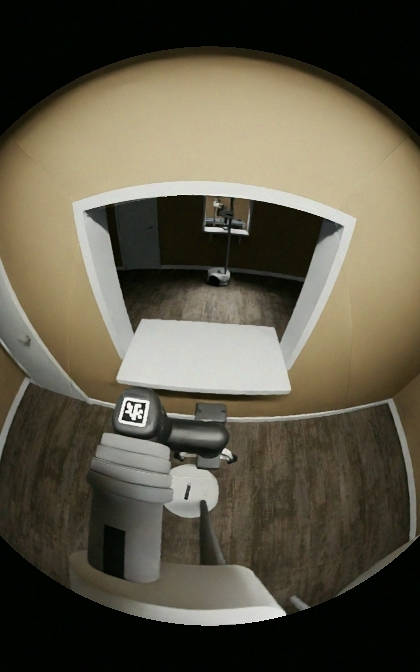

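Call:
execute_actions(actions=[{"r2":{"base":{"translate_m":-1.74},"joints":{"lift_m":1.06,"arm_m":0.1,"wrist_roll_rad":-0.1}}}], cameras=[])

Call:
execute_actions(actions=[{"r2":{"base":{"rotate_rad":2.98},"joints":{"arm_m":0.15}}}], cameras=["r2_wrist_camera","r2_head_right_camera"])

Scene clock: 49.47 s.
r1.base_odometry: x=-1.621 y=-0.596 heading=+2.588 (m, m, rad; r1's odometry frame)
r1.turned_by_wheels: +0.000 (rad since the last result)
r1.turned_by_imu: +0.002 (rad since the last result)
r1.base_tilt: forward=-0.6 right=+0.8 (deg)
r1.lidar_m: 0.68 0.76 1.64 2.39 1.17 0.95 0.95 1.06 2.36 1.93 1.07 0.67
r1.base_status: not commanded
r1.joint_positions: lift_m=+1.055 arm_m=+0.051 wrist_yaw_rad=+0.000 wrist_pitch_rad=+1.570 wrist_roll_rad=+0.220 gripper_m=+0.110
r1.joint_status: not commanded
r1.motor_effort: lift_m=+24(23) arm_m=-7(7) wrist_yaw_rad=-1(0) wrist_pitch_rad=-1(0) wrist_roll_rad=+1(1) gripper_m=-3(3) wheel_0=-1(1) wheel_1=+0(0) wheel_2=-1(1) (%)
r1.hand_pose: x=+0.2222 y=-0.0874 z=+0.9444 quat_wxyz=(+0.703, +0.078, +0.703, -0.078) (m; r1's base frame)
r1.wrist_depth_mm: 1160 1160 1138 1160 1138 1138 1118 / 1205 1182 1160 1182 1160 1160 1138 / 1205 1182 1182 1182 1160 1138 1118 / 1182 1182 1138 1160 1138 1118 1118 / 1182 1182 1160 1008 1138 1138 1118 / 1182 1138 931 917 946 1098 1098 / 1160 1138 1138 931 1098 1098 1098
r2.base_odometry: x=+0.078 y=+0.561 heading=-1.559 (m, m, rad; r2's odometry frame)
r2.turned_by_wheels: -0.001 (rad since the last result)
r2.turned_by_imu: -0.007 (rad since the last result)
r2.base_tilt: forward=+0.6 right=+1.0 (deg)
r2.lidar_m: 2.07 2.35 2.51 2.09 0.62 0.47 0.44 0.64 0.92 2.30 2.40 0.36
r2.base_status: done
r2.joint_positions: lift_m=+1.060 arm_m=+0.101 wrist_yaw_rad=+0.000 wrist_pitch_rad=+1.570 wrist_roll_rad=-0.100 gripper_m=+0.001
r2.joint_status: all done
r2.motor_effort: lift_m=+24(26) arm_m=-7(8) wrist_yaw_rad=-1(1) wrist_pitch_rad=-2(1) wrist_roll_rad=+0(4) gripper_m=-30(29) wheel_0=-3(7) wheel_1=-3(9) wheel_2=-1(11) (%)
r2.hand_pose: x=+0.2721 y=-0.0874 z=+0.9494 quat_wxyz=(+0.706, -0.035, +0.706, +0.035) (m; r2's base frame)
r2.wrist_depth_mm: 1182 1182 1182 1182 1182 1182 1182 / 1182 1182 1182 1182 1205 1182 1182 / 1182 1182 1182 193 1182 1182 1182 / 1182 1160 1182 192 1182 1182 1182 / 1182 1182 1160 192 1160 1182 1182 / 1182 1182 191 191 191 1182 1160 / 1160 160 191 191 191 170 1182
r3.base_odometry: x=+1.512 y=-0.666 heading=+0.491 (m, m, rad; r3's odometry frame)
r3.turned_by_wheels: +0.000 (rad since the last result)
r3.turned_by_imu: +0.001 (rad since the last result)
r3.base_tilt: forward=+0.2 right=-0.4 (deg)
r3.lidar_m: 0.45 0.47 0.88 2.19 2.28 1.25 1.14 1.30 2.61 2.29 0.85 0.48
r3.base_status: not commanded
r3.joint_positions: lift_m=+1.080 arm_m=+0.000 wrist_yaw_rad=+0.000 wrist_pitch_rad=+1.570 wrist_roll_rad=-0.005 gripper_m=+0.120
r3.joint_status: not commanded
r3.motor_effort: lift_m=+14(14) arm_m=+0(0) wrist_yaw_rad=+1(0) wrist_pitch_rad=+0(4) wrist_roll_rad=+0(2) gripper_m=-2(1) wheel_0=+0(0) wheel_1=+1(1) wheel_2=+2(2) (%)
r3.hand_pose: x=+0.1709 y=-0.0874 z=+0.9701 quat_wxyz=(+0.707, -0.002, +0.707, +0.002) (m; r3's base frame)
r3.wrist_depth_mm: 1008 1008 991 991 991 1008 976 / 1182 1182 1205 1182 1205 1205 1229 / 1182 1205 1182 1205 1229 1229 1229 / 1205 1205 1182 1182 1255 1205 1229 / 1182 1229 991 991 1205 1229 1229 / 1205 1205 1008 1008 1229 1255 1229 / 1205 1229 1205 - 1229 1229 1255
pictures: none
No camera images: the call's "cameras" was empty. Leave "cameras" out to get every camera's image.

Scene clock: 52.83 s.
r1.base_odometry: x=-1.621 y=-0.596 heading=+2.588 (m, m, rad; r1's odometry frame)
r1.turned_by_wheels: +0.000 (rad since the last result)
r1.turned_by_imu: +0.001 (rad since the last result)
r1.base_tilt: forward=-0.7 right=+0.7 (deg)
r1.lidar_m: 0.66 0.76 1.60 2.38 1.17 0.97 0.96 1.10 2.36 1.98 1.07 0.67
r1.base_status: not commanded
r1.joint_positions: lift_m=+1.055 arm_m=+0.051 wrist_yaw_rad=+0.000 wrist_pitch_rad=+1.570 wrist_roll_rad=+0.220 gripper_m=+0.110
r1.joint_status: not commanded
r1.motor_effort: lift_m=+24(24) arm_m=-7(7) wrist_yaw_rad=-1(1) wrist_pitch_rad=+0(0) wrist_roll_rad=+0(0) gripper_m=-3(3) wheel_0=-1(1) wheel_1=+0(0) wheel_2=-1(1) (%)
r1.hand_pose: x=+0.2222 y=-0.0874 z=+0.9444 quat_wxyz=(+0.703, +0.078, +0.703, -0.078) (m; r1's base frame)
r1.wrist_depth_mm: 1160 1160 1160 1138 1138 1138 1118 / 1205 1182 1205 1160 1160 1138 1138 / 1205 1182 1182 1160 1160 1138 1118 / 1160 1160 1160 1160 1160 1138 1118 / 1160 1160 1160 1008 1138 1138 1098 / 1138 1160 946 931 946 1118 1118 / 1160 1160 1138 917 1118 1098 1098
r2.base_odometry: x=+0.078 y=+0.561 heading=+1.421 (m, m, rad; r2's odometry frame)
r2.turned_by_wheels: +2.979 (rad since the last result)
r2.turned_by_imu: +3.022 (rad since the last result)
r2.base_tilt: forward=+0.6 right=+1.0 (deg)
r2.lidar_m: 0.39 0.40 0.76 1.65 2.31 2.41 2.24 2.16 2.67 2.46 0.72 0.25
r2.base_status: done
r2.joint_positions: lift_m=+1.060 arm_m=+0.149 wrist_yaw_rad=+0.000 wrist_pitch_rad=+1.570 wrist_roll_rad=-0.100 gripper_m=+0.001
r2.joint_status: all done
r2.motor_effort: lift_m=+24(24) arm_m=+6(5) wrist_yaw_rad=-1(1) wrist_pitch_rad=-1(3) wrist_roll_rad=+0(0) gripper_m=-31(30) wheel_0=-4(9) wheel_1=-4(7) wheel_2=-3(8) (%)
r2.hand_pose: x=+0.3201 y=-0.0874 z=+0.9495 quat_wxyz=(+0.707, -0.035, +0.706, +0.035) (m; r2's base frame)
r2.wrist_depth_mm: 310 310 310 309 310 309 310 / 309 310 309 309 327 334 640 / 1182 1182 1182 193 1160 1182 1182 / 1182 1182 1182 193 1182 1182 1160 / 1182 1182 1182 192 1182 1182 1182 / 1182 1182 191 191 191 1182 1182 / 1160 160 191 191 191 170 1182
r3.base_odometry: x=+1.512 y=-0.666 heading=+0.491 (m, m, rad; r3's odometry frame)
r3.turned_by_wheels: +0.000 (rad since the last result)
r3.turned_by_imu: +0.001 (rad since the last result)
r3.base_tilt: forward=+0.1 right=-0.4 (deg)
r3.lidar_m: 0.45 0.47 0.88 2.18 2.28 1.24 1.19 1.24 2.65 2.29 0.84 0.48
r3.base_status: not commanded
r3.joint_positions: lift_m=+1.080 arm_m=+0.000 wrist_yaw_rad=+0.000 wrist_pitch_rad=+1.570 wrist_roll_rad=-0.005 gripper_m=+0.120
r3.joint_status: not commanded
r3.motor_effort: lift_m=+14(14) arm_m=+0(0) wrist_yaw_rad=+1(1) wrist_pitch_rad=+3(3) wrist_roll_rad=-3(2) gripper_m=-1(0) wheel_0=+0(0) wheel_1=+1(1) wheel_2=+2(2) (%)
r3.hand_pose: x=+0.1709 y=-0.0874 z=+0.9701 quat_wxyz=(+0.707, -0.002, +0.707, +0.002) (m; r3's base frame)
r3.wrist_depth_mm: 976 1025 1008 991 1008 1008 991 / 1182 1182 1182 1182 1205 1205 1229 / 1205 1205 1205 1205 1205 1229 1205 / 1205 1205 1205 1205 1229 1205 1255 / 1182 1229 976 1008 1229 1229 1229 / 1229 1229 991 991 1229 1229 1255 / 1229 1229 1255 - 1229 1255 1281
pictures: r2_head_right_camera, r2_wrist_camera
Images, in order (width x height): r2_head_right_camera 420x672, r2_wrist_camera 616x392.

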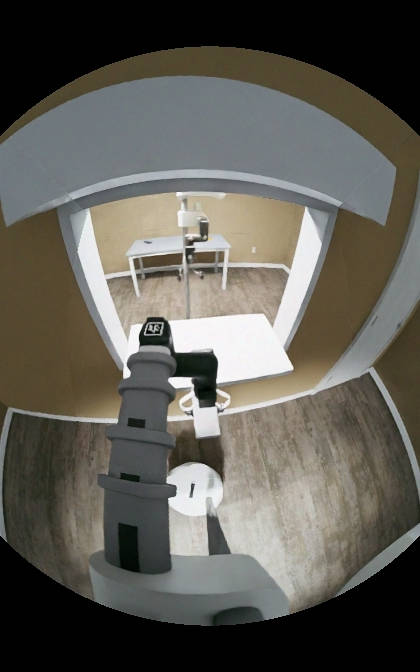

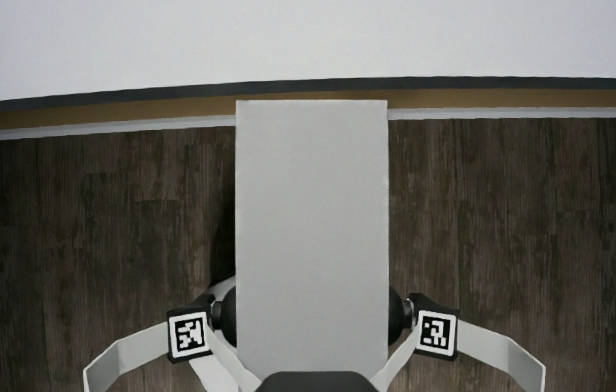

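Call:
execute_actions(actions=[{"r2":{"base":{"translate_m":0.08},"joints":{"arm_m":0.455,"lift_m":1.0,"wrist_roll_rad":-0.14}},"r3":{"base":{"strafe_m":0.03},"joints":{"lift_m":1.065}}}], cameras=["r3_head_right_camera"])

Call:
execute_actions(actions=[{"r2":{"joints":{"gripper_m":0.11}}}], cameras=[])

Call:
execute_actions(actions=[{"r2":{"joints":{"lift_m":1.055},"pace":"fast"}}], cameras=[])

Call:
execute_actions(actions=[{"r2":{"base":{"translate_m":-0.3},"joints":{"arm_m":0.05},"pace":"fast"},"r3":{"base":{"translate_m":0.11},"joints":{"arm_m":0.39}}}], cameras=["r3_wrist_camera"])

Scene clock: 55.70 s.
r1.base_odometry: x=-1.621 y=-0.596 heading=+2.588 (m, m, rad; r1's odometry frame)
r1.turned_by_wheels: +0.000 (rad since the last result)
r1.turned_by_imu: +0.001 (rad since the last result)
r1.base_tilt: forward=-0.8 right=+0.8 (deg)
r1.lidar_m: 0.67 0.77 1.62 2.38 1.19 0.96 0.95 1.07 2.34 1.97 1.08 0.68
r1.base_status: not commanded
r1.joint_positions: lift_m=+1.055 arm_m=+0.051 wrist_yaw_rad=+0.000 wrist_pitch_rad=+1.570 wrist_roll_rad=+0.220 gripper_m=+0.110
r1.joint_status: not commanded
r1.motor_effort: lift_m=+23(23) arm_m=-7(7) wrist_yaw_rad=+1(0) wrist_pitch_rad=+0(0) wrist_roll_rad=+0(0) gripper_m=-6(3) wheel_0=-1(1) wheel_1=+0(0) wheel_2=-1(1) (%)
r1.hand_pose: x=+0.2222 y=-0.0874 z=+0.9444 quat_wxyz=(+0.703, +0.078, +0.703, -0.078) (m; r1's base frame)
r1.wrist_depth_mm: 1160 1160 1138 1160 1138 1138 1138 / 1229 1182 1182 1160 1182 1160 1118 / 1205 1182 1182 1160 1160 1138 1118 / 1182 1160 1160 1160 1138 1118 1118 / 1182 1160 1138 1008 1138 1138 1138 / 1160 1160 931 931 931 1118 1098 / 1160 1138 1118 917 1118 1098 1118
r2.base_odometry: x=+0.090 y=+0.640 heading=+1.421 (m, m, rad; r2's odometry frame)
r2.turned_by_wheels: +0.000 (rad since the last result)
r2.turned_by_imu: +0.002 (rad since the last result)
r2.base_tilt: forward=+0.7 right=+1.0 (deg)
r2.lidar_m: 0.30 0.32 0.40 1.42 2.32 2.54 2.33 2.36 2.67 2.45 0.56 0.37
r2.base_status: done
r2.joint_positions: lift_m=+1.000 arm_m=+0.454 wrist_yaw_rad=+0.000 wrist_pitch_rad=+1.570 wrist_roll_rad=-0.140 gripper_m=+0.001
r2.joint_status: all done
r2.motor_effort: lift_m=+19(22) arm_m=+6(5) wrist_yaw_rad=-2(2) wrist_pitch_rad=-2(4) wrist_roll_rad=+0(0) gripper_m=-29(31) wheel_0=+1(8) wheel_1=+5(8) wheel_2=-1(12) (%)
r2.hand_pose: x=+0.6251 y=-0.0874 z=+0.8898 quat_wxyz=(+0.706, -0.050, +0.705, +0.049) (m; r2's base frame)
r2.wrist_depth_mm: 248 248 249 248 248 248 248 / 248 248 248 247 248 247 248 / 247 247 247 193 247 247 247 / 246 246 246 193 246 247 246 / 247 246 246 191 246 246 246 / 246 246 191 191 191 245 246 / 246 160 191 190 191 169 245
r3.base_odometry: x=+1.498 y=-0.640 heading=+0.491 (m, m, rad; r3's odometry frame)
r3.turned_by_wheels: +0.000 (rad since the last result)
r3.turned_by_imu: +0.001 (rad since the last result)
r3.base_tilt: forward=+0.2 right=-0.4 (deg)
r3.lidar_m: 0.43 0.49 0.90 2.17 2.23 1.24 1.16 1.28 2.66 2.29 0.66 0.49
r3.base_status: done
r3.joint_positions: lift_m=+1.065 arm_m=+0.000 wrist_yaw_rad=+0.000 wrist_pitch_rad=+1.570 wrist_roll_rad=-0.005 gripper_m=+0.120
r3.joint_status: all done
r3.motor_effort: lift_m=+13(13) arm_m=+0(0) wrist_yaw_rad=+1(1) wrist_pitch_rad=+0(1) wrist_roll_rad=-3(2) gripper_m=+1(0) wheel_0=+1(8) wheel_1=+0(8) wheel_2=+0(2) (%)
r3.hand_pose: x=+0.1709 y=-0.0874 z=+0.9551 quat_wxyz=(+0.707, -0.002, +0.707, +0.002) (m; r3's base frame)
r3.wrist_depth_mm: 1008 1025 991 1008 991 1008 976 / 1160 1160 1182 1160 1205 1182 1205 / 1182 1182 1182 1182 1205 1182 1205 / 1160 1182 1205 1182 1205 1205 1182 / 1182 1182 976 991 1229 1229 1229 / 1182 1205 991 991 1229 1205 1229 / 1205 1182 1255 - 1205 1229 1229
pictures: r3_head_right_camera
Images, in order (width x height): r3_head_right_camera 420x672.

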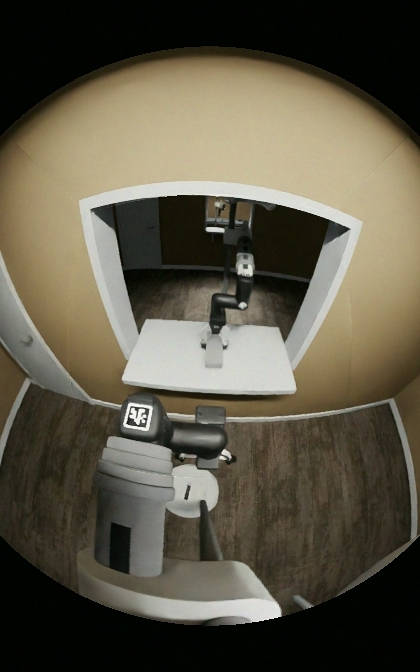

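Scene clock: 57.63 s.
r1.base_odometry: x=-1.621 y=-0.596 heading=+2.588 (m, m, rad; r1's odometry frame)
r1.turned_by_wheels: +0.000 (rad since the last result)
r1.turned_by_imu: +0.000 (rad since the last result)
r1.base_tilt: forward=-0.7 right=+1.0 (deg)
r1.lidar_m: 0.66 0.76 1.61 2.38 1.17 0.96 0.96 1.07 2.36 1.95 1.07 0.68
r1.base_status: not commanded
r1.joint_positions: lift_m=+1.055 arm_m=+0.051 wrist_yaw_rad=+0.000 wrist_pitch_rad=+1.570 wrist_roll_rad=+0.220 gripper_m=+0.110
r1.joint_status: not commanded
r1.motor_effort: lift_m=+24(23) arm_m=-7(7) wrist_yaw_rad=-1(0) wrist_pitch_rad=+0(0) wrist_roll_rad=+1(0) gripper_m=-3(0) wheel_0=-1(1) wheel_1=+0(0) wheel_2=-1(1) (%)
r1.hand_pose: x=+0.2222 y=-0.0874 z=+0.9444 quat_wxyz=(+0.703, +0.078, +0.703, -0.078) (m; r1's base frame)
r1.wrist_depth_mm: 1160 1160 1138 1138 1138 1138 1118 / 1205 1182 1182 1182 1160 1160 1138 / 1182 1182 1160 1160 1160 1138 1138 / 1182 1182 1138 1160 1138 1138 1138 / 1160 1160 1138 1025 1138 1118 1118 / 1160 1138 931 931 931 1118 1098 / 1160 1160 1118 917 1118 1098 1098
r2.base_odometry: x=+0.090 y=+0.640 heading=+1.421 (m, m, rad; r2's odometry frame)
r2.turned_by_wheels: +0.000 (rad since the last result)
r2.turned_by_imu: +0.001 (rad since the last result)
r2.base_tilt: forward=+0.6 right=+1.0 (deg)
r2.lidar_m: 0.31 0.32 0.42 1.42 2.32 2.52 2.32 2.38 2.64 2.45 0.54 0.36
r2.base_status: not commanded
r2.joint_positions: lift_m=+1.000 arm_m=+0.454 wrist_yaw_rad=+0.000 wrist_pitch_rad=+1.570 wrist_roll_rad=-0.140 gripper_m=+0.110
r2.joint_status: all done
r2.motor_effort: lift_m=+19(20) arm_m=+6(6) wrist_yaw_rad=-2(2) wrist_pitch_rad=-3(2) wrist_roll_rad=+1(0) gripper_m=+0(29) wheel_0=+1(1) wheel_1=+5(5) wheel_2=-2(2) (%)
r2.hand_pose: x=+0.6250 y=-0.0874 z=+0.8898 quat_wxyz=(+0.706, -0.050, +0.705, +0.049) (m; r2's base frame)
r2.wrist_depth_mm: 249 249 249 249 249 249 248 / 248 248 248 248 248 248 248 / 248 248 247 216 248 248 248 / 247 248 247 215 248 247 247 / 247 247 247 215 247 247 247 / 247 246 214 215 214 246 246 / 246 246 246 154 246 246 246
r3.base_odometry: x=+1.498 y=-0.640 heading=+0.491 (m, m, rad; r3's odometry frame)
r3.turned_by_wheels: +0.000 (rad since the last result)
r3.turned_by_imu: +0.000 (rad since the last result)
r3.base_tilt: forward=+0.2 right=-0.4 (deg)
r3.lidar_m: 0.40 0.46 0.88 2.15 2.29 1.23 1.18 1.27 2.69 2.30 0.67 0.50
r3.base_status: not commanded
r3.joint_positions: lift_m=+1.065 arm_m=+0.000 wrist_yaw_rad=+0.000 wrist_pitch_rad=+1.570 wrist_roll_rad=-0.005 gripper_m=+0.120
r3.joint_status: not commanded
r3.motor_effort: lift_m=+13(13) arm_m=+0(0) wrist_yaw_rad=+1(0) wrist_pitch_rad=+3(2) wrist_roll_rad=-1(3) gripper_m=-1(0) wheel_0=+1(1) wheel_1=+0(0) wheel_2=+0(0) (%)
r3.hand_pose: x=+0.1709 y=-0.0874 z=+0.9551 quat_wxyz=(+0.707, -0.002, +0.707, +0.002) (m; r3's base frame)
r3.wrist_depth_mm: 1008 991 1008 976 1008 1008 960 / 1160 1160 1182 1182 1182 1182 1205 / 1182 1182 1205 1205 1205 1205 1255 / 1182 1182 1205 1205 1182 1205 1205 / 1182 1205 991 991 1229 1229 1205 / 1182 1182 991 991 1205 1205 1255 / 1205 1182 1229 - 1229 1229 1229
pictures: none
No camera images: the call's "cameras" was empty. Leave "cameras" out to get every camera's image.

Scene clock: 58.57 s.
r1.base_odometry: x=-1.621 y=-0.596 heading=+2.588 (m, m, rad; r1's odometry frame)
r1.turned_by_wheels: +0.000 (rad since the last result)
r1.turned_by_imu: +0.000 (rad since the last result)
r1.base_tilt: forward=-0.8 right=+0.9 (deg)
r1.lidar_m: 0.65 0.77 1.62 2.38 1.18 0.97 0.93 1.07 2.35 1.95 1.06 0.67
r1.base_status: not commanded
r1.joint_positions: lift_m=+1.055 arm_m=+0.051 wrist_yaw_rad=+0.000 wrist_pitch_rad=+1.570 wrist_roll_rad=+0.220 gripper_m=+0.110
r1.joint_status: not commanded
r1.motor_effort: lift_m=+23(23) arm_m=-7(7) wrist_yaw_rad=+0(1) wrist_pitch_rad=-1(1) wrist_roll_rad=+1(0) gripper_m=+1(2) wheel_0=-1(1) wheel_1=+0(0) wheel_2=-1(1) (%)
r1.hand_pose: x=+0.2222 y=-0.0874 z=+0.9444 quat_wxyz=(+0.703, +0.078, +0.703, -0.078) (m; r1's base frame)
r1.wrist_depth_mm: 1160 1160 1160 1160 1138 1138 1138 / 1229 1182 1205 1160 1160 1160 1138 / 1182 1182 1160 1160 1160 1138 1138 / 1205 1182 1160 1160 1138 1118 1138 / 1160 1160 1160 1008 1138 1118 1118 / 1160 1160 946 931 946 1118 1118 / 1160 1160 1138 917 1118 1098 1078
r2.base_odometry: x=+0.090 y=+0.640 heading=+1.421 (m, m, rad; r2's odometry frame)
r2.turned_by_wheels: +0.000 (rad since the last result)
r2.turned_by_imu: +0.000 (rad since the last result)
r2.base_tilt: forward=+0.6 right=+1.0 (deg)
r2.lidar_m: 0.31 0.32 0.42 1.42 2.32 2.53 2.31 2.35 2.66 2.44 0.56 0.34
r2.base_status: not commanded
r2.joint_positions: lift_m=+1.055 arm_m=+0.454 wrist_yaw_rad=+0.000 wrist_pitch_rad=+1.570 wrist_roll_rad=-0.140 gripper_m=+0.110
r2.joint_status: all done
r2.motor_effort: lift_m=+22(25) arm_m=+6(6) wrist_yaw_rad=-1(1) wrist_pitch_rad=-2(3) wrist_roll_rad=+0(0) gripper_m=+0(1) wheel_0=+1(1) wheel_1=+5(5) wheel_2=-1(1) (%)
r2.hand_pose: x=+0.6250 y=-0.0874 z=+0.9446 quat_wxyz=(+0.706, -0.050, +0.705, +0.049) (m; r2's base frame)
r2.wrist_depth_mm: 303 304 304 303 304 304 304 / 303 304 303 303 304 304 303 / 303 301 303 272 303 303 303 / 301 303 301 271 303 303 303 / 303 303 301 270 301 301 301 / 301 301 270 270 270 301 301 / 301 301 300 154 300 301 301
r3.base_odometry: x=+1.498 y=-0.640 heading=+0.491 (m, m, rad; r3's odometry frame)
r3.turned_by_wheels: +0.000 (rad since the last result)
r3.turned_by_imu: +0.000 (rad since the last result)
r3.base_tilt: forward=+0.2 right=-0.4 (deg)
r3.lidar_m: 0.43 0.46 0.88 2.15 2.27 1.24 1.18 1.28 2.65 2.26 0.64 0.48
r3.base_status: not commanded
r3.joint_positions: lift_m=+1.065 arm_m=+0.000 wrist_yaw_rad=+0.000 wrist_pitch_rad=+1.570 wrist_roll_rad=-0.005 gripper_m=+0.120
r3.joint_status: not commanded
r3.motor_effort: lift_m=+13(13) arm_m=+0(0) wrist_yaw_rad=+0(0) wrist_pitch_rad=+2(2) wrist_roll_rad=-1(2) gripper_m=+1(0) wheel_0=+1(1) wheel_1=+0(0) wheel_2=+0(0) (%)
r3.hand_pose: x=+0.1709 y=-0.0874 z=+0.9551 quat_wxyz=(+0.707, -0.002, +0.707, +0.002) (m; r3's base frame)
r3.wrist_depth_mm: 976 1025 1008 1025 1008 1008 991 / 1182 1160 1182 1182 1182 1205 1205 / 1160 1205 1205 1205 1205 1205 1205 / 1182 1205 1205 1182 1182 1229 1229 / 1182 1205 976 976 1205 1205 1229 / 1182 1205 976 991 1205 1229 1229 / 1205 1205 1205 - 1205 1229 1255
pictures: none
No camera images: the call's "cameras" was empty. Leave "cameras" out to get every camera's image.

Scene clock: 60.90 s.
r1.base_odometry: x=-1.621 y=-0.596 heading=+2.588 (m, m, rad; r1's odometry frame)
r1.turned_by_wheels: +0.000 (rad since the last result)
r1.turned_by_imu: +0.001 (rad since the last result)
r1.base_tilt: forward=-0.7 right=+0.7 (deg)
r1.lidar_m: 0.68 0.76 1.64 2.37 1.17 0.97 0.96 1.10 2.36 1.98 1.07 0.67
r1.base_status: not commanded
r1.joint_positions: lift_m=+1.055 arm_m=+0.051 wrist_yaw_rad=+0.000 wrist_pitch_rad=+1.570 wrist_roll_rad=+0.220 gripper_m=+0.110
r1.joint_status: not commanded
r1.motor_effort: lift_m=+24(23) arm_m=-7(7) wrist_yaw_rad=+3(2) wrist_pitch_rad=+1(0) wrist_roll_rad=+1(0) gripper_m=-3(3) wheel_0=-1(1) wheel_1=+0(0) wheel_2=-1(1) (%)
r1.hand_pose: x=+0.2222 y=-0.0874 z=+0.9444 quat_wxyz=(+0.703, +0.078, +0.703, -0.078) (m; r1's base frame)
r1.wrist_depth_mm: 1160 1160 1138 1138 1138 1098 1118 / 1205 1182 1160 1182 1160 1160 1138 / 1205 1182 1138 1160 1160 1160 1138 / 1160 1182 1160 1160 1138 1118 1118 / 1182 1182 1138 1025 1138 1118 1118 / 1160 1138 931 931 946 1118 1118 / 1160 1160 1118 917 1098 1098 1098
r2.base_odometry: x=+0.045 y=+0.344 heading=+1.421 (m, m, rad; r2's odometry frame)
r2.turned_by_wheels: -0.001 (rad since the last result)
r2.turned_by_imu: -0.001 (rad since the last result)
r2.base_tilt: forward=+0.6 right=+1.0 (deg)
r2.lidar_m: 0.61 0.64 1.05 2.22 2.28 2.21 1.89 1.89 2.56 2.47 1.37 0.68
r2.base_status: done
r2.joint_positions: lift_m=+1.055 arm_m=+0.051 wrist_yaw_rad=+0.000 wrist_pitch_rad=+1.570 wrist_roll_rad=-0.140 gripper_m=+0.110
r2.joint_status: all done
r2.motor_effort: lift_m=+22(22) arm_m=-6(4) wrist_yaw_rad=-1(2) wrist_pitch_rad=-2(3) wrist_roll_rad=+1(0) gripper_m=+0(1) wheel_0=-2(7) wheel_1=-5(9) wheel_2=+0(12) (%)
r2.hand_pose: x=+0.2221 y=-0.0874 z=+0.9446 quat_wxyz=(+0.706, -0.049, +0.705, +0.049) (m; r2's base frame)
r2.wrist_depth_mm: 1182 1182 1182 1182 1182 1182 1182 / 1182 1182 1205 1182 1182 1182 1182 / 1182 1182 1182 1182 1160 1182 1182 / 1182 1160 1182 1182 1182 1182 1182 / 1182 1160 960 960 1205 1182 1182 / 1182 1160 946 960 1160 1160 1160 / 1182 1182 960 154 1138 1182 1182
r3.base_odometry: x=+1.595 y=-0.588 heading=+0.491 (m, m, rad; r3's odometry frame)
r3.turned_by_wheels: +0.000 (rad since the last result)
r3.turned_by_imu: +0.000 (rad since the last result)
r3.base_tilt: forward=+0.2 right=-0.3 (deg)
r3.lidar_m: 0.32 0.36 0.70 2.11 2.24 1.35 1.30 1.41 2.67 1.88 0.50 0.35
r3.base_status: done
r3.joint_positions: lift_m=+1.065 arm_m=+0.389 wrist_yaw_rad=+0.000 wrist_pitch_rad=+1.570 wrist_roll_rad=-0.005 gripper_m=+0.120
r3.joint_status: all done
r3.motor_effort: lift_m=+14(14) arm_m=+7(7) wrist_yaw_rad=+0(1) wrist_pitch_rad=+0(3) wrist_roll_rad=+0(3) gripper_m=+1(1) wheel_0=+1(7) wheel_1=+1(5) wheel_2=+0(11) (%)
r3.hand_pose: x=+0.5599 y=-0.0874 z=+0.9551 quat_wxyz=(+0.707, -0.002, +0.707, +0.002) (m; r3's base frame)
r3.wrist_depth_mm: 307 309 310 310 314 314 317 / 309 312 314 314 315 317 317 / 310 310 315 283 315 320 319 / 312 317 317 286 319 320 324 / 315 315 319 287 320 322 324 / 319 317 317 287 290 324 324 / 319 320 319 - 324 327 327
pictures: r3_wrist_camera
Images, in order (width x height): r3_wrist_camera 616x392.

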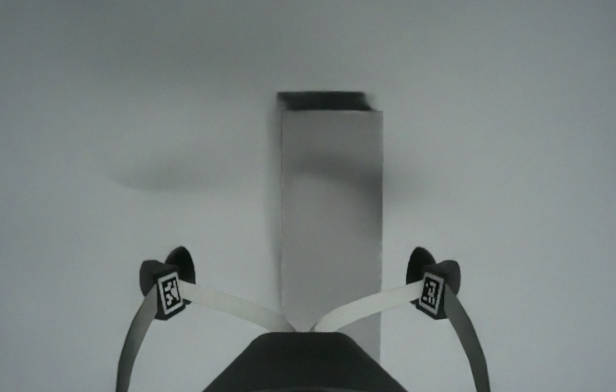

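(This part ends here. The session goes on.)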